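## Task

Press each drive blank that protrudes from the rack's front fully in, until it stops and latches, but leave any blank with a blue sticker untouched. The rack is free-standing: tilting it beyond a slight amount is a failure, and it must finish at its original spot. A blank counts only if it stays in once the robot lets go. Nothing may be knocked or placed off the table.

## Robot and tools

Robot: two arms, left_arm and right_arm, each ending in a parallel gripper. The names are labels only and do not match image sides.

World frame (used in results): origin on the table surface midway between the arms, +x pointing out across the table, +z up, left_arm on the +y side. Each arm's state gives end_effector_position in metres and end_effector_quat_wxyz. Printed positions can be somewhat wrong, worse when an arm reaches far. Gripper frame: fingers point along the gripper's +z and close along its y. The reported point sits between the finger pads, roughly 1 cm behind the tips.

Row layout (used by execute_actions rows and by move's target): one flat list of 14 numbers covering both arms, each in [-1, 1], always all 14 even if one arm stays put: left_arm dx, dy, dz, rx, ry, rz, opening, then right_arm in the same order. dx to rz are an offset, expressed in that gripper's own axes, from the gripper's pose in the latest result that showed it (before any such result in a scene, or for a second call within the same reply, from where the gripper is when the command begins). Scale: 1.0 equals 0.6 m for dx, dy, dz and 180 degrees for rotation; rx, ry, rz form a single rotation vector. Every row in an action is counted from that same base pose, not from the row before. Opening is absolute, not an offset: +1 fully open (0.094 m), -1 closed.

execute_actions: argument actions is a list holding at most one item. Empty list: just report state. {"rows": [...], "steps": n}: up to 15 rows and at most 15 steps of 1/30 s; each row drives one step and the final row repeats to fill the count (default 15). {"steps": n} alone: a wait of up to 300 steps, counted from the previous result, so time spent composing the reply is included. Optional pictures true/false controls whether images come back (they do by default). A rejected call sends nothing.

move: target is one 14-number row as above; speed is each arm's top path speed in m/s, 0.002 to 0.5 (default 0.25), with turning capped at twice that in rad/s. Both grippers travel straight lines that finish together, lasting 0.5 to 10 s; anything longer is cut off at 10 s short of the goal. The opening is sent when the move begins. Paths ignore obstacles and the other arm; grippers can lag, wander and exceed the speed, especially with the arm near full stretch. Impacts are harder at higher speed, and aiming further beyond a contact presses harder. The result adds a move: line with the outcome (done, off_target, moving, held, fault) plus limits flags: paced means the commanded pose was clipped; held means a safety check blocked steps, after which the arm may lurch fast. Each gripper's distance to its goal is listed.

wait: seconds from 0 to 10; lets the simulation run with no new command.

zoom_image: camera (cam_high, cam_low, cam_left_wrist, cam_right_wrist) and region [x0, y0, x1, y1] in that image's pixels, top-left origin, at most 504 by 504. Image sizes: cam_high and cam_low 504x504, the two wrist cameras 616x616 (fisheye).

finished_scene: scene is the number of the current scene; it ends it irreversibly, reports success, and returns the next task if any.

Controller behaviour: each step the commanded pose is limited to 70 mm and 16 degrees from the measured pose; position wins over orientation when both cannot be met. After an action the arm keeps going only to its last clipped pose, so check the result and send the remainder. Arms tend to settle a centimetre or more low, and repeated zero offsets let them sink. To keep an arm still, send the correction back to the desired pose in a reply's first call and zeros afterwards, raising the aim if it still sags. A Hand target line shows where each gripper is being driven. A pose unreachable line means the clearance check altered or blocked that arm; HELD marks affected steps. FAULT lines report arm stops. The simulation keeps running while the operator thinks.

Gripping: grip_measured uses the same scale as opening; commanding about 0.03 below it grips firmly. Readings may be off by about 1 mm.

Motor heat: sustained load heats motors; MOTOR HOT appears from 85 °C, and at 100 °C the arm goes limp and drops (OVER-TEMPERATURE FAULT).

Joint ranges (rad): waist -2.880 to 2.880, shoulder 0.000 to 3.142, elbow 0.000 to 3.019, wrist pitch -1.693 to 1.571, wrist yaw -1.571 to 1.571, wrist roll -2.094 to 2.094.

Cautions: push blanks slowly with a closed gripper, aiming only a little past the latch point so the loose rack neither slides nor tips; bracing the rack with the other arm can help, but the rack must end where it began. Check sticker colours with zoom_image before pushing. Keep the arms from striking or pressing each other, avoid slamming or very hard shoves, and never knock items off the table.

Each tool is called after "Emit:" as name([rows], argument=value, ...), one row to a line, values as JSON.

## Session

Emit:
execute_actions(actions=[])

Scene clock: 0.00 s of 5100.00 s.
left_arm: end_effector_position=(+0.0012, -0.1945, +0.3420) grip_measured=+1.000 end_effector_quat_wxyz=(+0.141, +0.897, -0.233, +0.349) | right_arm: end_effector_position=(+0.6826, -0.4613, +0.1399) grip_measured=+1.000 end_effector_quat_wxyz=(+0.685, -0.369, +0.537, -0.326)
Joint positions: left_arm=[-1.721  1.461  1.51  -1.215 -0.678  2.04   0.094] | right_arm=[-0.457  2.1    1.098  1.172 -0.468 -0.968  0.094]
Joint velocities: left_arm=[ 0.005 -0.005  0.002 -0.002 -0.066  0.037  0.   ] | right_arm=[-0.015 -0.005 -0.007  0.002  0.007 -0.037  0.   ]
Hand target (left_arm): +0.000, -0.199, +0.354; +0.154, +0.895, -0.228, +0.350
Hand target (right_arm): +0.687, -0.463, +0.157; +0.693, -0.367, +0.523, -0.335

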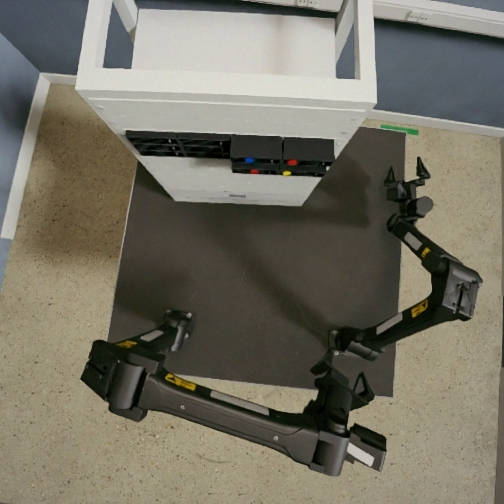

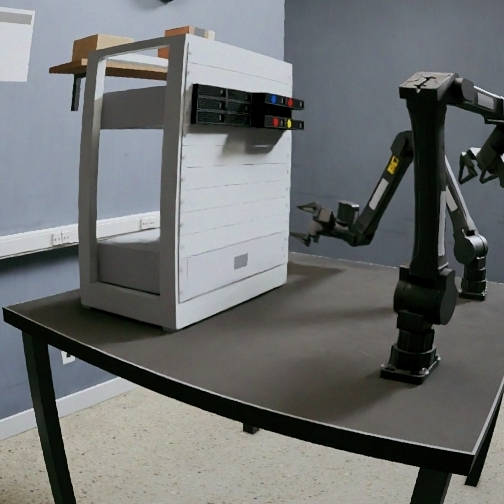

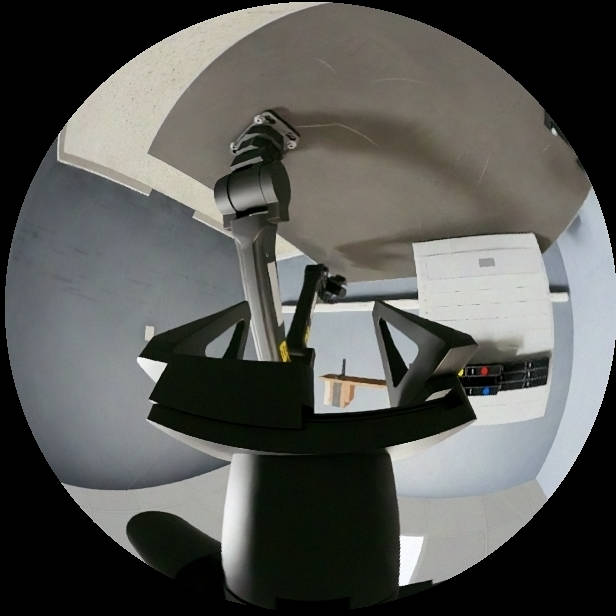

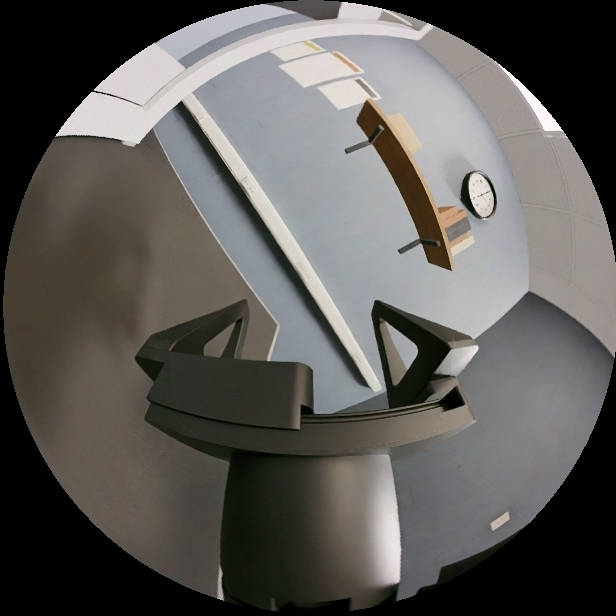

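Emit:
zoom_image(camera="cam_high", region=[100, 90, 360, 220])

Emit:
zoom_image(camera="cam_low", region=[160, 50, 340, 170])

Region (100, 90, 360, 220) of cam_high's 504x504 image, scaled by 1.938, with more detail than that image has.

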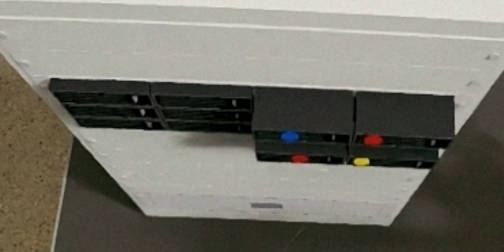

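Region (160, 50, 340, 170) of cam_low's 504x504 image, scaled by 2.800, with more detail than that image has.

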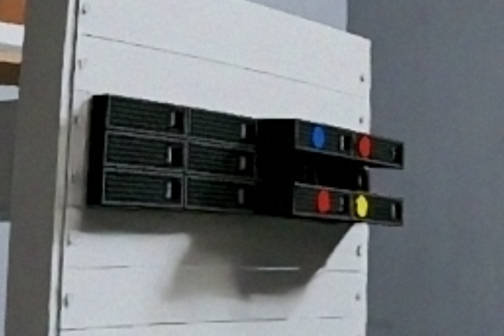

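Emit:
move(target=[-0.187,-0.498,-0.242,0,0,0,-1,0,0,0,0,0,0,-1])

Emit:
move(target=[0,0,0,0,0,0,-1,-0.815,-0.327,-0.545,0.02,0.07,0.328,-1])

Scene clock: 47.03 s of 5100.00 s.
left_arm: end_effector_position=(-0.0009, +0.1575, +0.3403) grip_measured=-0.992 end_effector_quat_wxyz=(+0.226, +0.898, -0.273, +0.261) | right_arm: end_effector_position=(+0.6826, -0.4613, +0.1399) grip_measured=-0.989 end_effector_quat_wxyz=(+0.685, -0.369, +0.537, -0.326)
Joint positions: left_arm=[-2.108  0.502  0.959 -1.681 -0.628  1.705  0.   ] | right_arm=[-0.457  2.1    1.098  1.172 -0.468 -0.968  0.001]
Joint velocities: left_arm=[ 0.005 -0.005 -0.022  0.032 -0.051  0.007 -0.   ] | right_arm=[-0.005 -0.005 -0.007 -0.007  0.095 -0.007  0.001]
Hand target (left_arm): -0.001, +0.156, +0.342; +0.219, +0.898, -0.277, +0.264
Hand target (right_arm): +0.683, -0.461, +0.140; +0.685, -0.369, +0.537, -0.326
Off the commanded pose (left_arm): 0.003 m, 15 deg.
Off the commanded pose (right_arm): 0.000 m, 0 deg.
joint sent to its limit (left arm) — the command would take joint 4 (wrist pitch) past its lower limit, so that joint was sent only as far as its limit.
After step 90, 42.10 s passed at rest.
move: off_target (left_arm)

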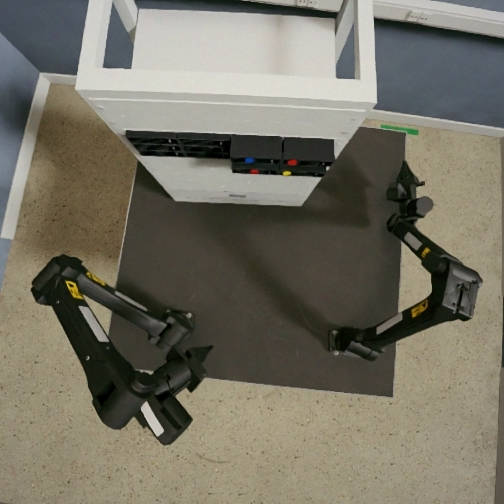

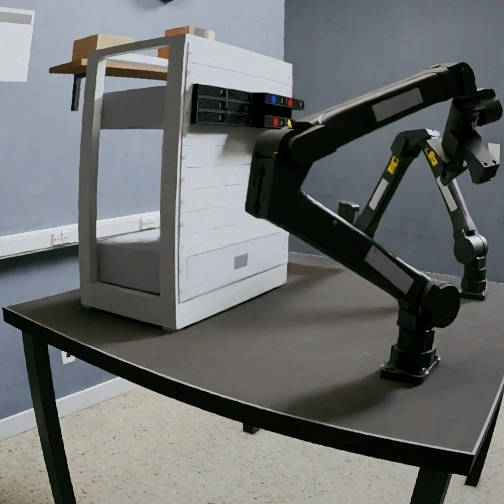

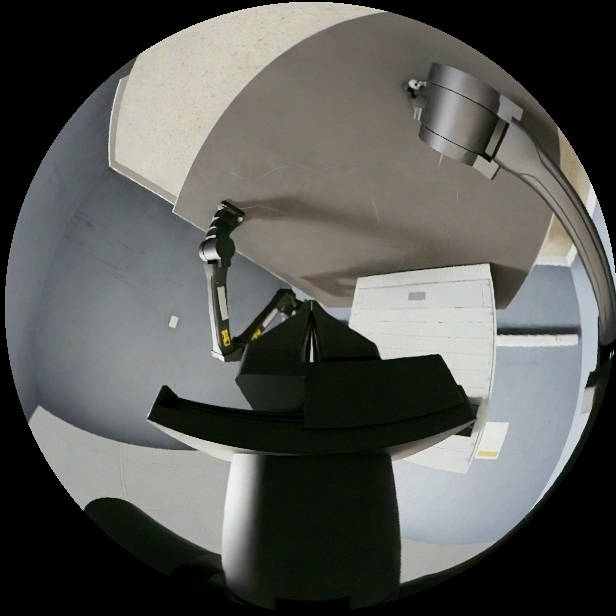

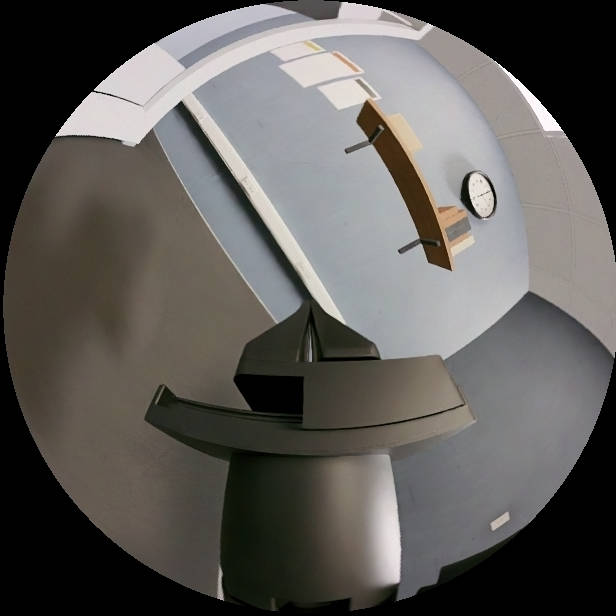

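Scene clock: 50.17 s of 5100.00 s.
left_arm: end_effector_position=(-0.0009, +0.1575, +0.3403) grip_measured=-0.992 end_effector_quat_wxyz=(+0.226, +0.898, -0.273, +0.261) | right_arm: end_effector_position=(+0.2553, -0.2062, +0.4847) grip_measured=-0.989 end_effector_quat_wxyz=(+0.694, -0.006, +0.720, -0.009)
Joint positions: left_arm=[-2.108  0.502  0.959 -1.681 -0.628  1.705  0.   ] | right_arm=[ 0.743  0.462  0.825 -0.422  0.888  0.024  0.001]
Joint velocities: left_arm=[-0.015 -0.005  0.002 -0.007 -0.022  0.037  0.   ] | right_arm=[-0.015 -0.005 -0.017 -0.017 -0.051  0.037 -0.001]
Hand target (left_arm): -0.001, +0.157, +0.340; +0.226, +0.898, -0.273, +0.261
Hand target (right_arm): +0.251, -0.209, +0.513; +0.704, +0.010, +0.710, +0.011
Off the commanded pose (left_arm): 0.000 m, 0 deg.
Off the commanded pose (right_arm): 0.017 m, 3 deg.
move: off_target (right_arm)

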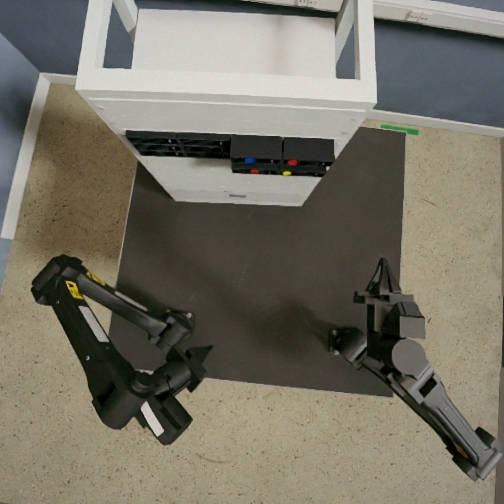

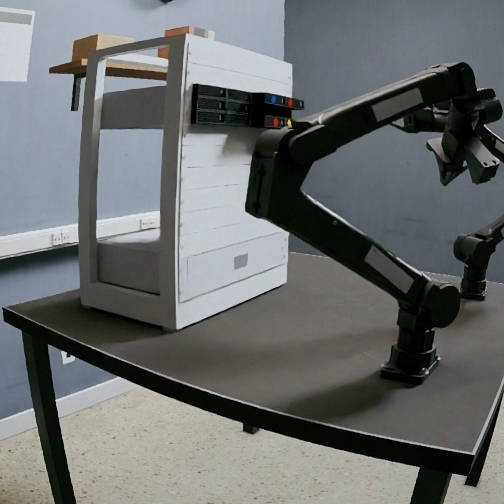

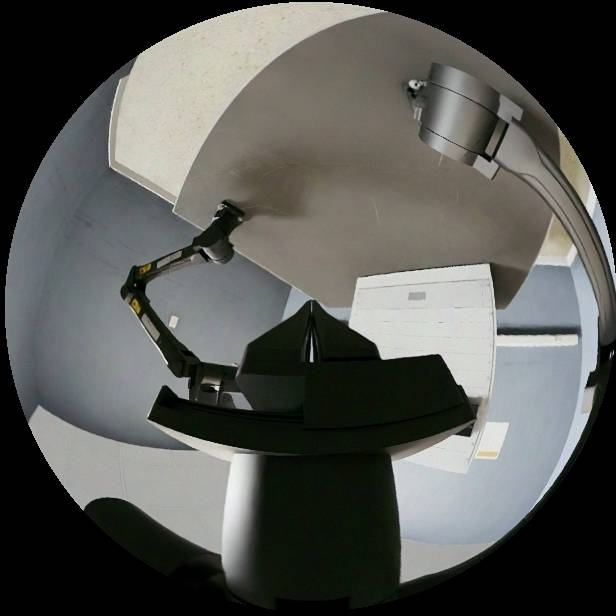

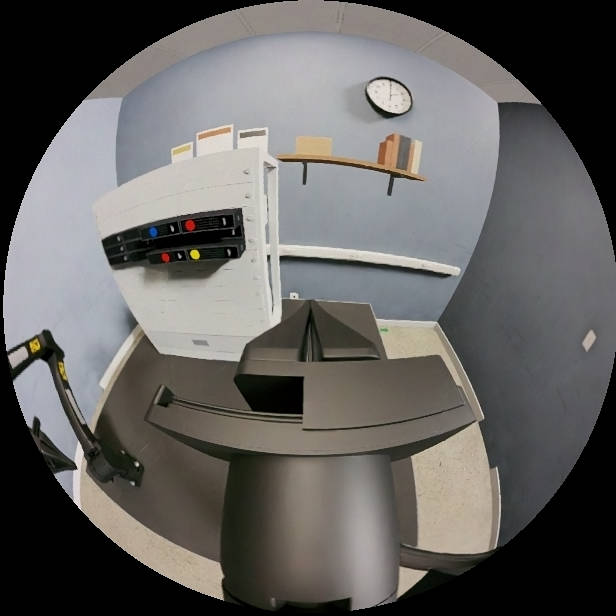

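Emit:
move(target=[0,0,0,0,0,0,-1,-0.17,0.34,0,0,0,0,-1])

Scene clock: 58.03 s of 5100.00 s.
left_arm: end_effector_position=(-0.0009, +0.1575, +0.3403) grip_measured=-0.992 end_effector_quat_wxyz=(+0.226, +0.898, -0.273, +0.261) | right_arm: end_effector_position=(+0.2634, +0.0073, +0.5375) grip_measured=-0.989 end_effector_quat_wxyz=(+0.683, -0.031, +0.729, -0.039)
Joint positions: left_arm=[-2.108  0.502  0.959 -1.681 -0.628  1.705  0.   ] | right_arm=[ 1.133  1.055  1.245 -0.418  1.282  0.119  0.001]
Joint velocities: left_arm=[-0.005 -0.005 -0.017 -0.027 -0.066  0.051  0.001] | right_arm=[-0.005 -0.015 -0.012 -0.007 -0.066 -0.037 -0.001]
Hand target (left_arm): -0.001, +0.157, +0.340; +0.226, +0.898, -0.273, +0.261
Hand target (right_arm): +0.258, +0.001, +0.573; +0.691, -0.005, +0.723, -0.007
Off the commanded pose (left_arm): 0.000 m, 0 deg.
Off the commanded pose (right_arm): 0.045 m, 5 deg.
After step 90, 3.53 s passed at rest.
move: off_target (right_arm)

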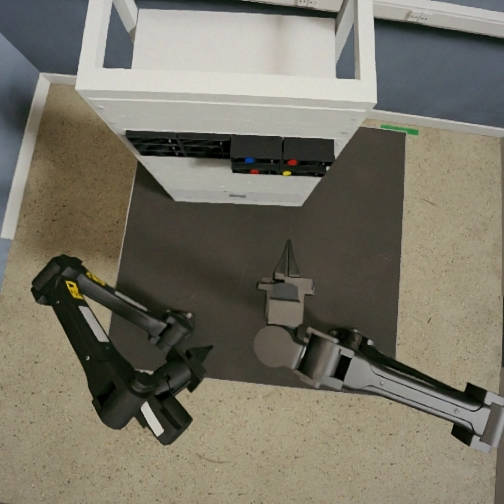

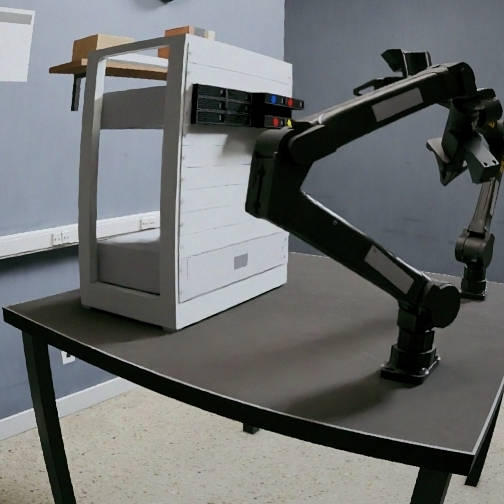

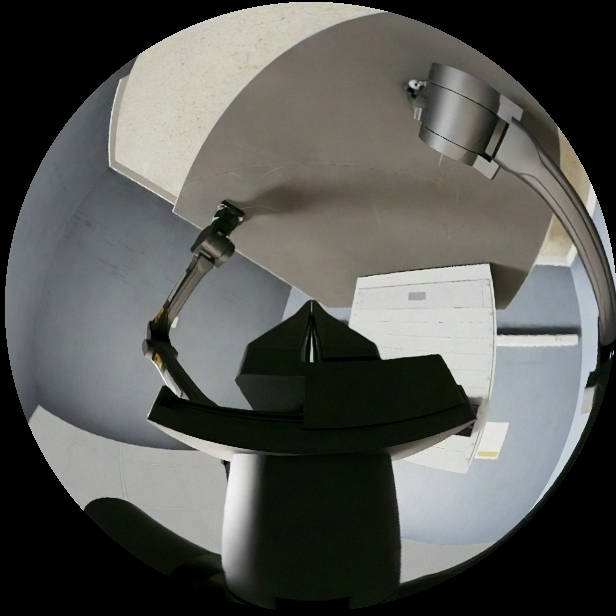

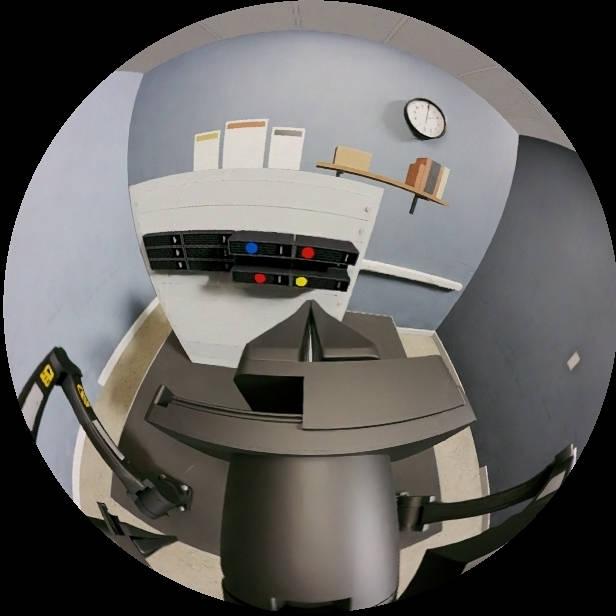

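Emit:
move(target=[0,0,0,0,0,0,-1,-0.1,-0.04,0.17,0,0,0,-1], speed=0.1)

Scene clock: 70.90 s of 5100.00 s.
left_arm: end_effector_position=(-0.0009, +0.1575, +0.3403) grip_measured=-0.992 end_effector_quat_wxyz=(+0.226, +0.898, -0.273, +0.261) | right_arm: end_effector_position=(+0.3658, -0.0055, +0.5561) grip_measured=-0.989 end_effector_quat_wxyz=(+0.670, -0.051, +0.739, -0.054)
Joint positions: left_arm=[-2.108  0.502  0.959 -1.681 -0.628  1.705  0.   ] | right_arm=[ 0.855  1.145  1.363 -0.398  1.001  0.002  0.001]
Joint velocities: left_arm=[ 0.005 -0.005 -0.012 -0.017  0.007 -0.037 -0.001] | right_arm=[-0.005 -0.005 -0.002  0.012 -0.022  0.037 -0.   ]
Hand target (left_arm): -0.001, +0.157, +0.340; +0.226, +0.898, -0.273, +0.261
Hand target (right_arm): +0.368, -0.011, +0.592; +0.685, -0.032, +0.727, -0.041
Off the commanded pose (left_arm): 0.000 m, 0 deg.
Off the commanded pose (right_arm): 0.037 m, 3 deg.
After step 90, 8.27 s passed at rest.
move: off_target (right_arm)

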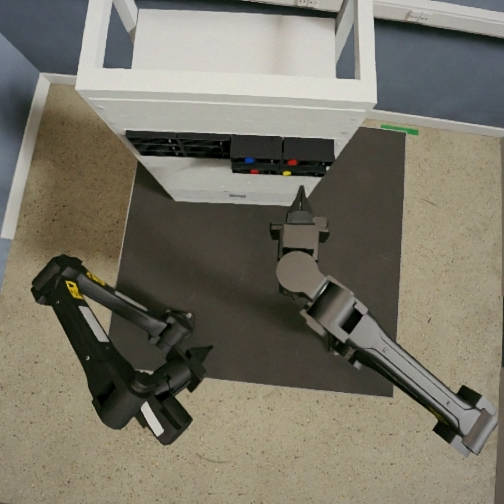

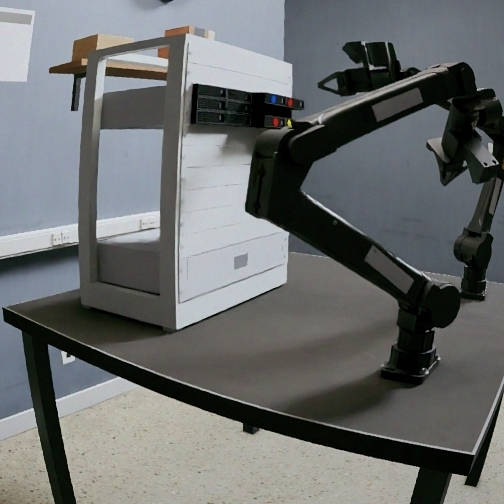

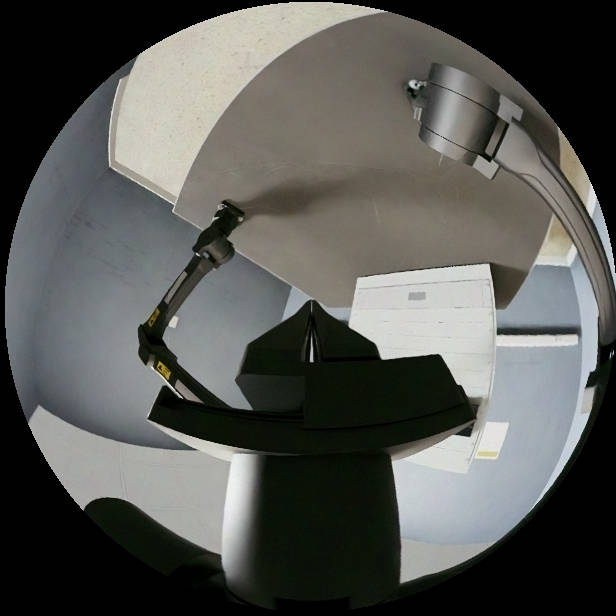

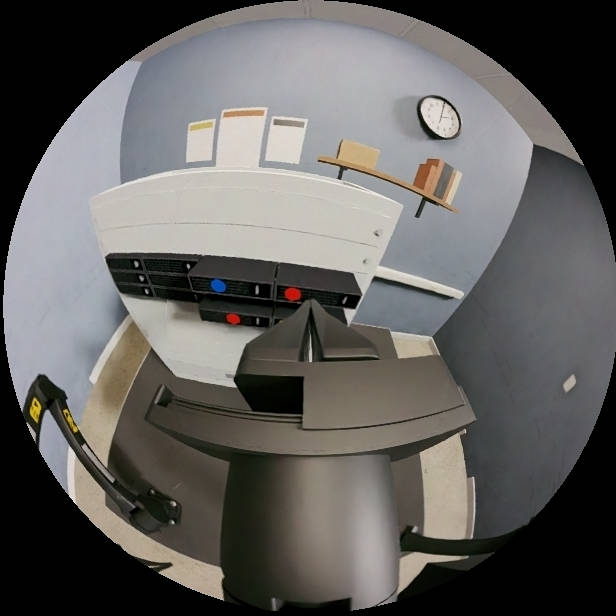

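Emit:
move(target=[0,0,0,0,0,0,-1,0.01,-0.02,0.03,0,-0.03,0,-1], speed=0.05)

Emit:
zoom_image(camera="cam_low", region=[180, 30, 420, 170])

Scene clock: 86.03 s of 5100.00 s.
left_arm: end_effector_position=(-0.0009, +0.1575, +0.3403) grip_measured=-0.992 end_effector_quat_wxyz=(+0.226, +0.898, -0.273, +0.261) | right_arm: end_effector_position=(+0.3828, -0.0080, +0.5424) grip_measured=-0.989 end_effector_quat_wxyz=(+0.697, -0.060, +0.713, -0.049)
Joint positions: left_arm=[-2.108  0.502  0.959 -1.681 -0.628  1.705  0.   ] | right_arm=[ 0.809  1.135  1.258 -0.163  0.936 -0.123  0.001]
Joint velocities: left_arm=[-0.015 -0.024  0.002  0.022 -0.022 -0.007 -0.001] | right_arm=[ 0.005 -0.005  0.002 -0.007  0.095 -0.022 -0.001]
Hand target (left_arm): -0.001, +0.157, +0.340; +0.226, +0.898, -0.273, +0.261
Hand target (right_arm): +0.383, -0.019, +0.550; +0.703, -0.054, +0.707, -0.051
Off the commanded pose (left_arm): 0.000 m, 0 deg.
Off the commanded pose (right_arm): 0.013 m, 1 deg.
After step 90, 10.93 s passed at rest.
move: off_target (right_arm)

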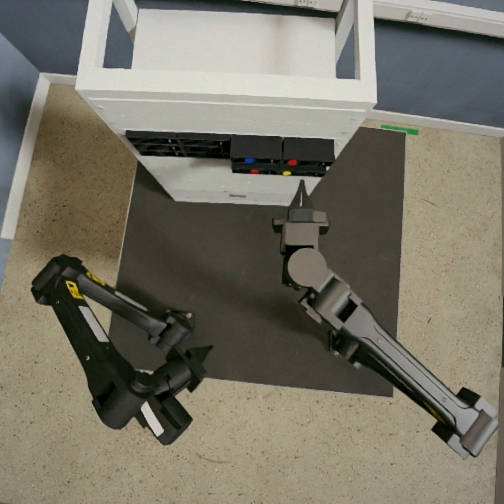

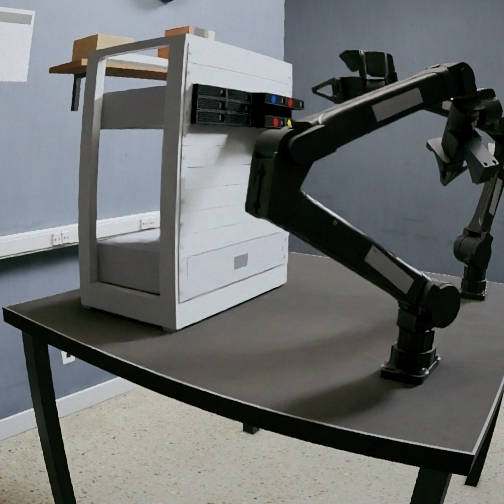

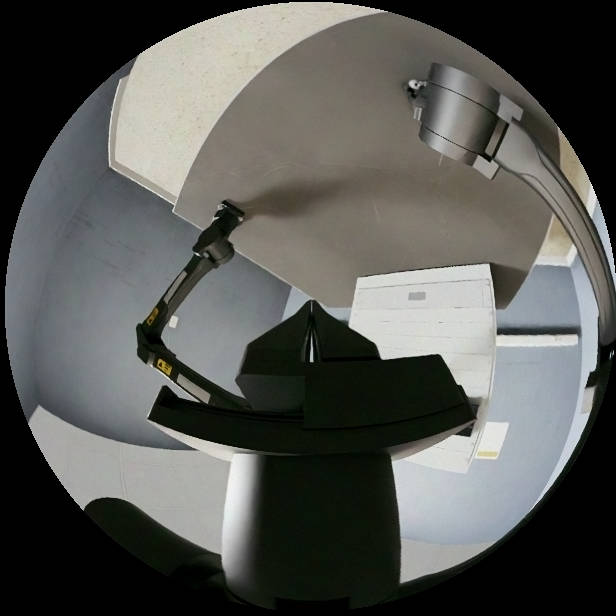

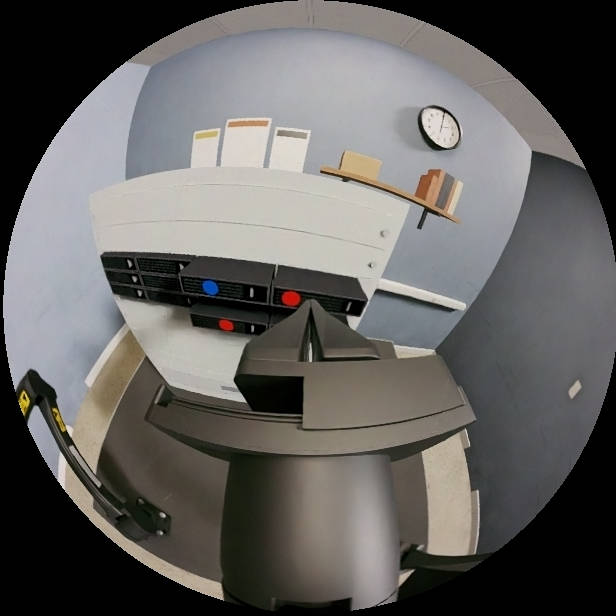

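Region (180, 30, 420, 170) of cam_low's 504x504 image, scaled by 2.100, with more detail than that image has; it fills the top 294 rows of this view, and the rest is white.

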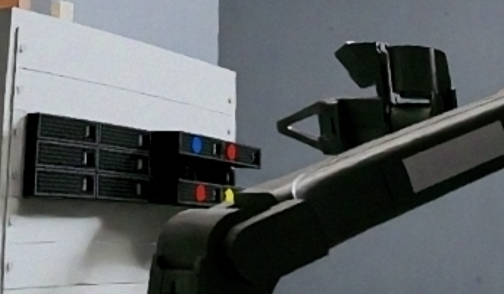

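Emit:
move(target=[0,0,0,0,0,0,-1,0.05,-0.02,0.0,0,0,0,-1], speed=0.05)

Emit:
zoom_image(camera="cam_low", region=[180, 30, 420, 170])

Scene clock: 91.47 s of 5100.00 s.
left_arm: end_effector_position=(-0.0009, +0.1575, +0.3403) grip_measured=-0.992 end_effector_quat_wxyz=(+0.226, +0.898, -0.273, +0.261) | right_arm: end_effector_position=(+0.3813, -0.0157, +0.5088) grip_measured=-0.989 end_effector_quat_wxyz=(+0.691, -0.074, +0.718, -0.053)
Joint positions: left_arm=[-2.108  0.502  0.959 -1.681 -0.628  1.705  0.   ] | right_arm=[ 0.797  1.106  1.162 -0.122  0.912 -0.127  0.001]
Joint velocities: left_arm=[ 0.005 -0.005 -0.012  0.007 -0.051 -0.037  0.   ] | right_arm=[-0.005 -0.015 -0.002  0.012 -0.022 -0.007 -0.001]
Hand target (left_arm): -0.001, +0.157, +0.340; +0.226, +0.898, -0.273, +0.261
Hand target (right_arm): +0.382, -0.025, +0.515; +0.697, -0.060, +0.713, -0.049
Off the commanded pose (left_arm): 0.000 m, 0 deg.
Off the commanded pose (right_arm): 0.011 m, 2 deg.
After step 90, 1.47 s passed at rest.
move: off_target (right_arm)

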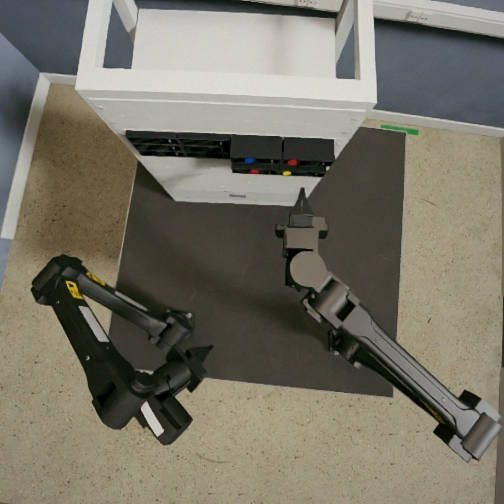

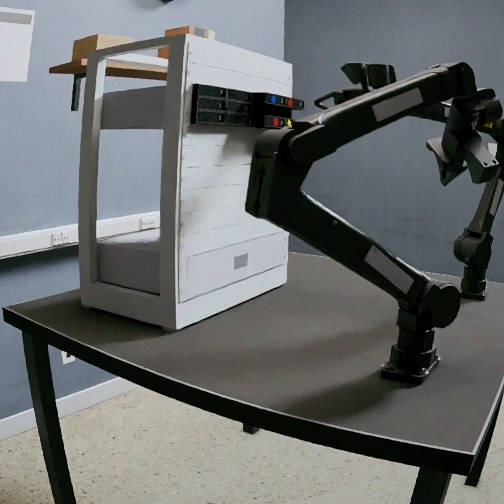

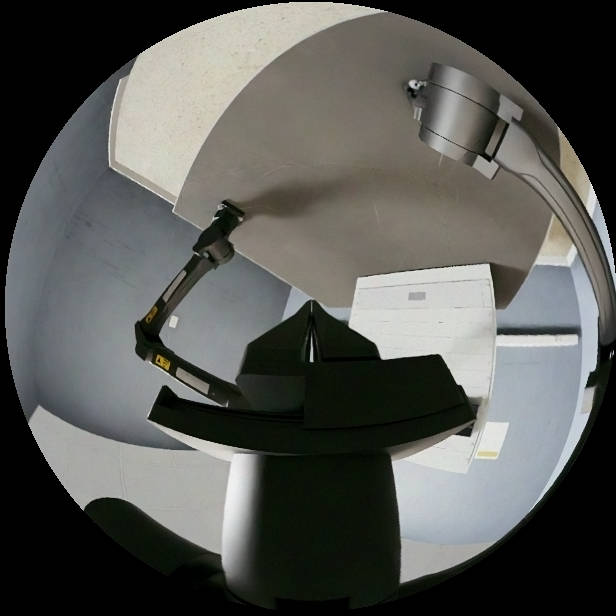

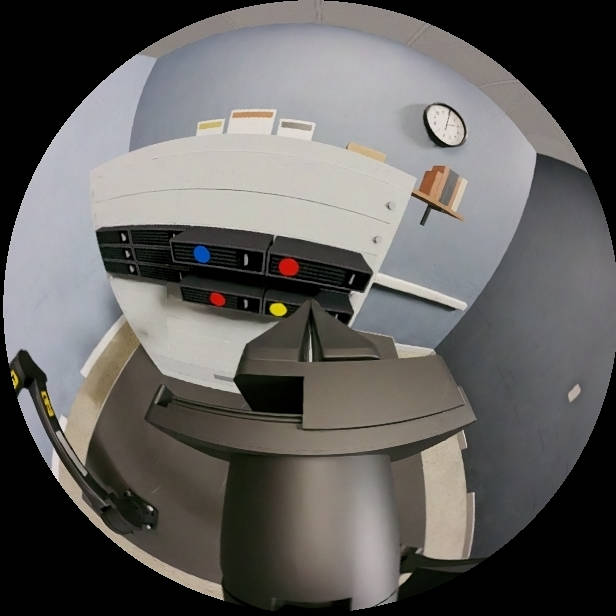

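Region (180, 30, 420, 170) of cam_low's 504x504 image, scaled by 2.100, with more detail than that image has; it fills the top 294 rows of this view, and the rest is white.

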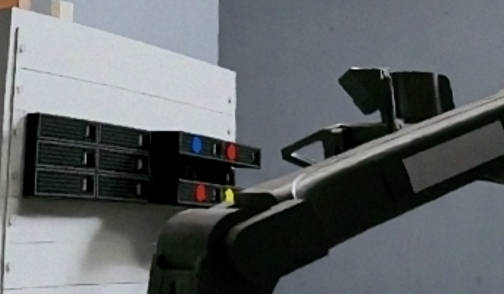

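Emit:
move(target=[0,0,0,0,0,0,-1,0.008,-0.01,0.045,0,0,0,-1], speed=0.03)

Emit:
zoom_image(camera="cam_low", region=[180, 30, 420, 170])

Scene clock: 97.67 s of 5100.00 s.
left_arm: end_effector_position=(-0.0009, +0.1575, +0.3403) grip_measured=-0.992 end_effector_quat_wxyz=(+0.226, +0.898, -0.273, +0.261) | right_arm: end_effector_position=(+0.4026, -0.0183, +0.4984) grip_measured=-0.989 end_effector_quat_wxyz=(+0.686, -0.081, +0.721, -0.052)
Joint positions: left_arm=[-2.108  0.502  0.959 -1.681 -0.628  1.705  0.   ] | right_arm=[ 0.744  1.131  1.162 -0.112  0.848 -0.127  0.001]
Joint velocities: left_arm=[ 0.005 -0.005  0.002  0.007 -0.037 -0.007 -0.   ] | right_arm=[-0.005 -0.005  0.002 -0.007 -0.007  0.007 -0.   ]
Hand target (left_arm): -0.001, +0.157, +0.340; +0.226, +0.898, -0.273, +0.261
Hand target (right_arm): +0.408, -0.022, +0.504; +0.691, -0.074, +0.717, -0.054
Off the commanded pose (left_arm): 0.000 m, 0 deg.
Off the commanded pose (right_arm): 0.009 m, 1 deg.
After step 90, 1.97 s passed at rest.
move: done

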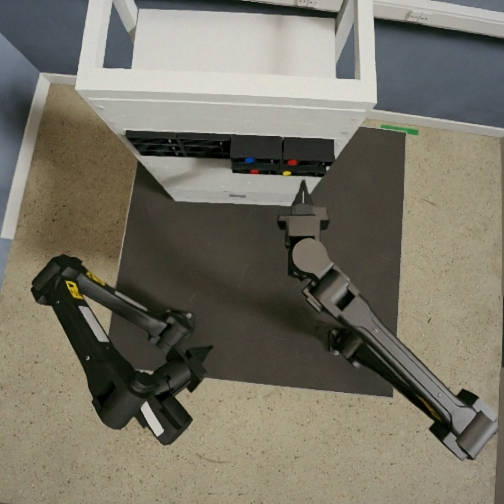

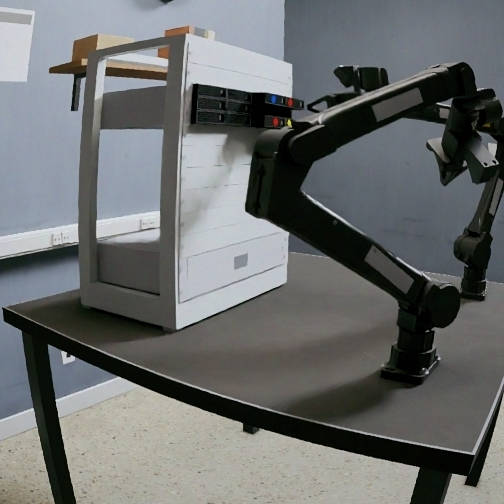

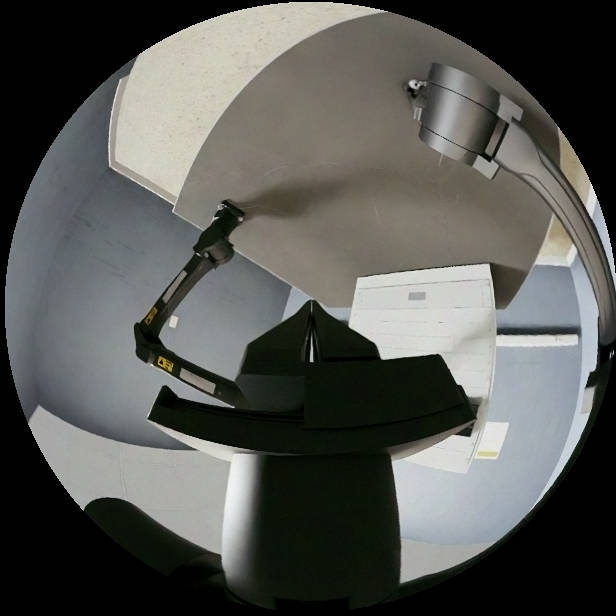

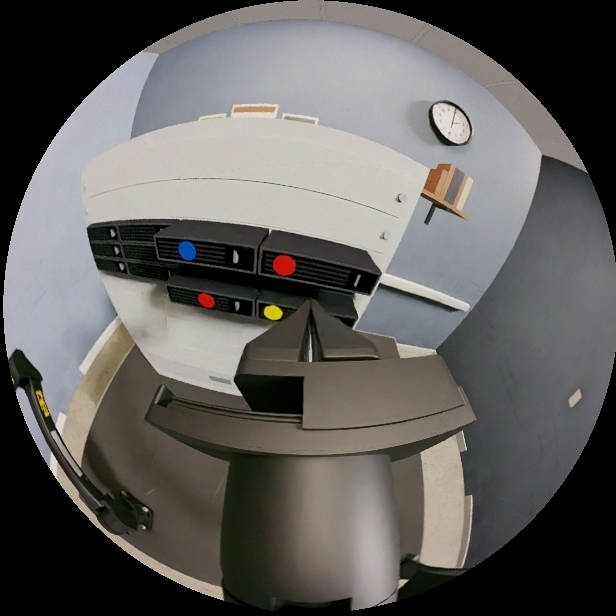

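Region (180, 30, 420, 170) of cam_low's 504x504 image, scaled by 2.100, with more detail than that image has; it fills the top 294 rows of this view, and the rest is white.

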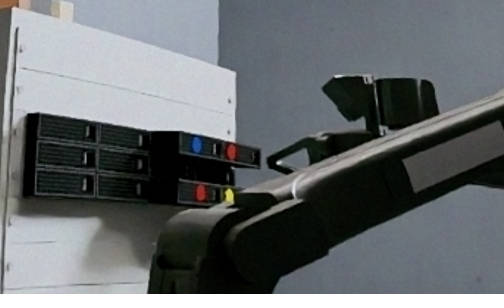

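Emit:
move(target=[0,0,0,0,0,0,-1,-0.008,0,0.08,0,0,0,-1], speed=0.03)

Emit:
zoom_image(camera="cam_low", region=[180, 30, 420, 170])

Scene clock: 105.50 s of 5100.00 s.
left_arm: end_effector_position=(-0.0009, +0.1575, +0.3403) grip_measured=-0.992 end_effector_quat_wxyz=(+0.226, +0.898, -0.273, +0.261) | right_arm: end_effector_position=(+0.4389, -0.0131, +0.4629) grip_measured=-0.989 end_effector_quat_wxyz=(+0.666, -0.102, +0.736, -0.061)
Joint positions: left_arm=[-2.108  0.502  0.959 -1.681 -0.628  1.705  0.   ] | right_arm=[ 0.679  1.205  1.162 -0.103  0.769 -0.127  0.001]
Joint velocities: left_arm=[ 0.015  0.005 -0.002  0.007 -0.007  0.051  0.001] | right_arm=[ 0.005 -0.005 -0.002 -0.002  0.007  0.051  0.   ]
Hand target (left_arm): -0.001, +0.157, +0.340; +0.226, +0.898, -0.273, +0.261
Hand target (right_arm): +0.448, -0.016, +0.499; +0.686, -0.082, +0.721, -0.053
Off the commanded pose (left_arm): 0.000 m, 0 deg.
Off the commanded pose (right_arm): 0.039 m, 4 deg.
After step 90, 3.00 s passed at rest.
move: off_target (right_arm)

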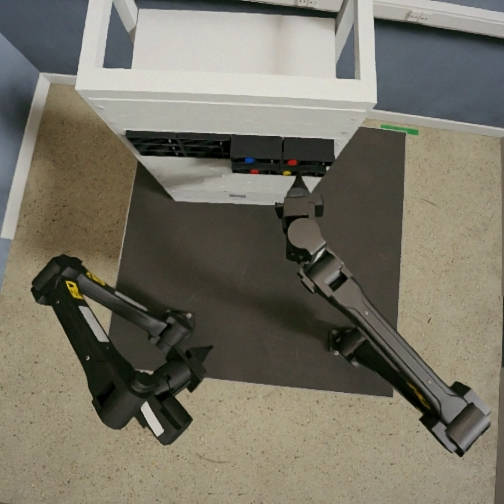

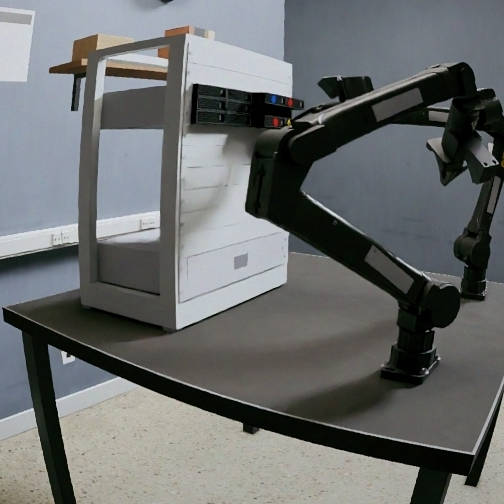

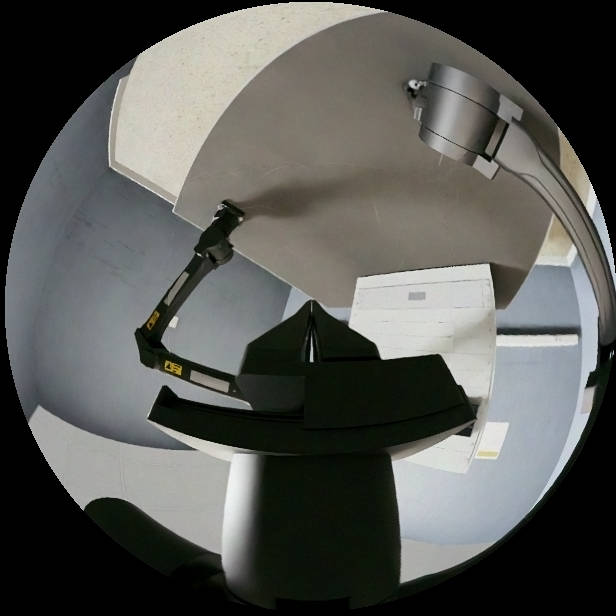

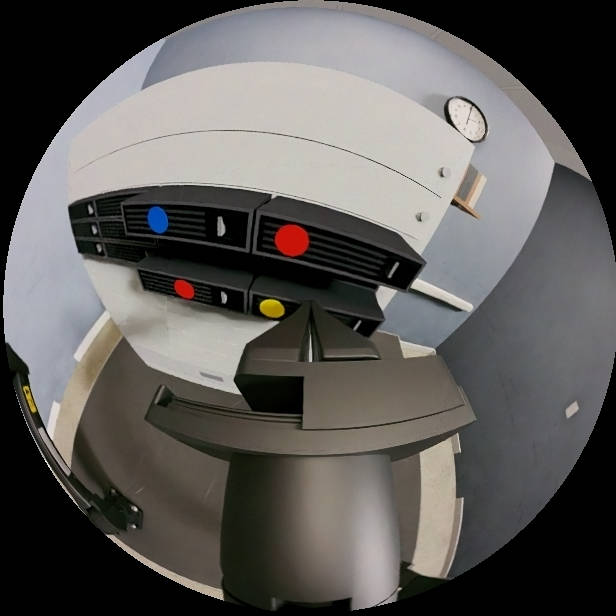

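Region (180, 30, 420, 170) of cam_low's 504x504 image, scaled by 2.100, with more detail than that image has; it fills the top 294 rows of this view, and the rest is white.

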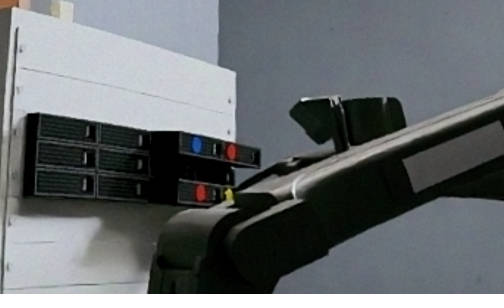

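Emit:
move(target=[0,0,0,0,0,0,-1,-0.01,0,0.08,0,0,0,-1], speed=0.03)

Emit:
zoom_image(camera="cam_high", region=[100, 90, 360, 220])

Scene clock: 111.80 s of 5100.00 s.
left_arm: end_effector_position=(-0.0009, +0.1575, +0.3403) grip_measured=-0.992 end_effector_quat_wxyz=(+0.226, +0.898, -0.273, +0.261) | right_arm: end_effector_position=(+0.4616, -0.0117, +0.4615) grip_measured=-0.989 end_effector_quat_wxyz=(+0.668, -0.104, +0.735, -0.051)
Joint positions: left_arm=[-2.108  0.502  0.959 -1.681 -0.628  1.705  0.   ] | right_arm=[ 0.636  1.244  1.188 -0.08   0.708 -0.128  0.001]
Joint velocities: left_arm=[ 0.005 -0.005  0.002  0.007 -0.066 -0.081 -0.001] | right_arm=[-0.015  0.005 -0.007  0.007  0.051 -0.022 -0.   ]
Hand target (left_arm): -0.001, +0.157, +0.340; +0.226, +0.898, -0.273, +0.261
Hand target (right_arm): +0.486, -0.010, +0.462; +0.667, -0.102, +0.736, -0.062
Off the commanded pose (left_arm): 0.000 m, 0 deg.
Off the commanded pose (right_arm): 0.026 m, 1 deg.
After step 90, 1.43 s passed at rest.
move: off_target (right_arm)

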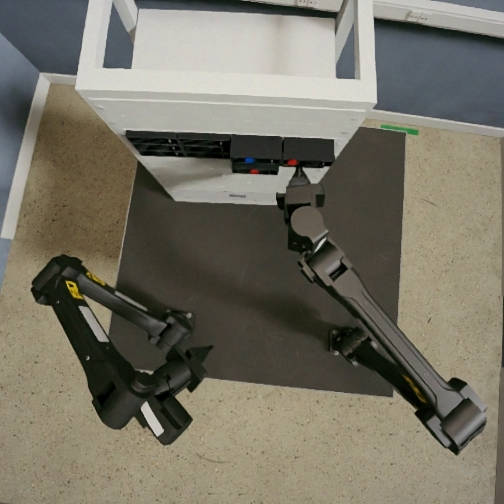

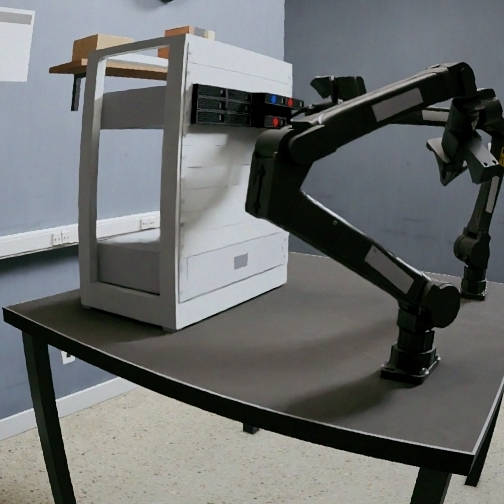

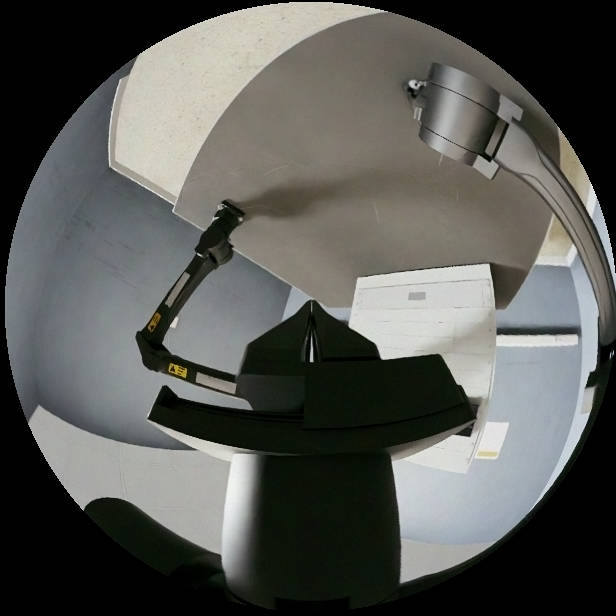

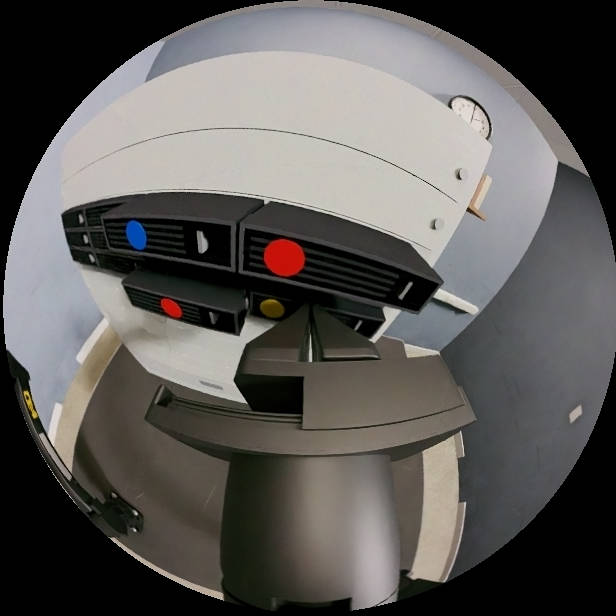

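Region (100, 90, 360, 220) of cam_high's 504x504 image, scaled by 1.938, with more detail than that image has.

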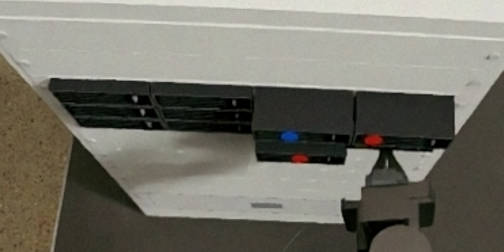

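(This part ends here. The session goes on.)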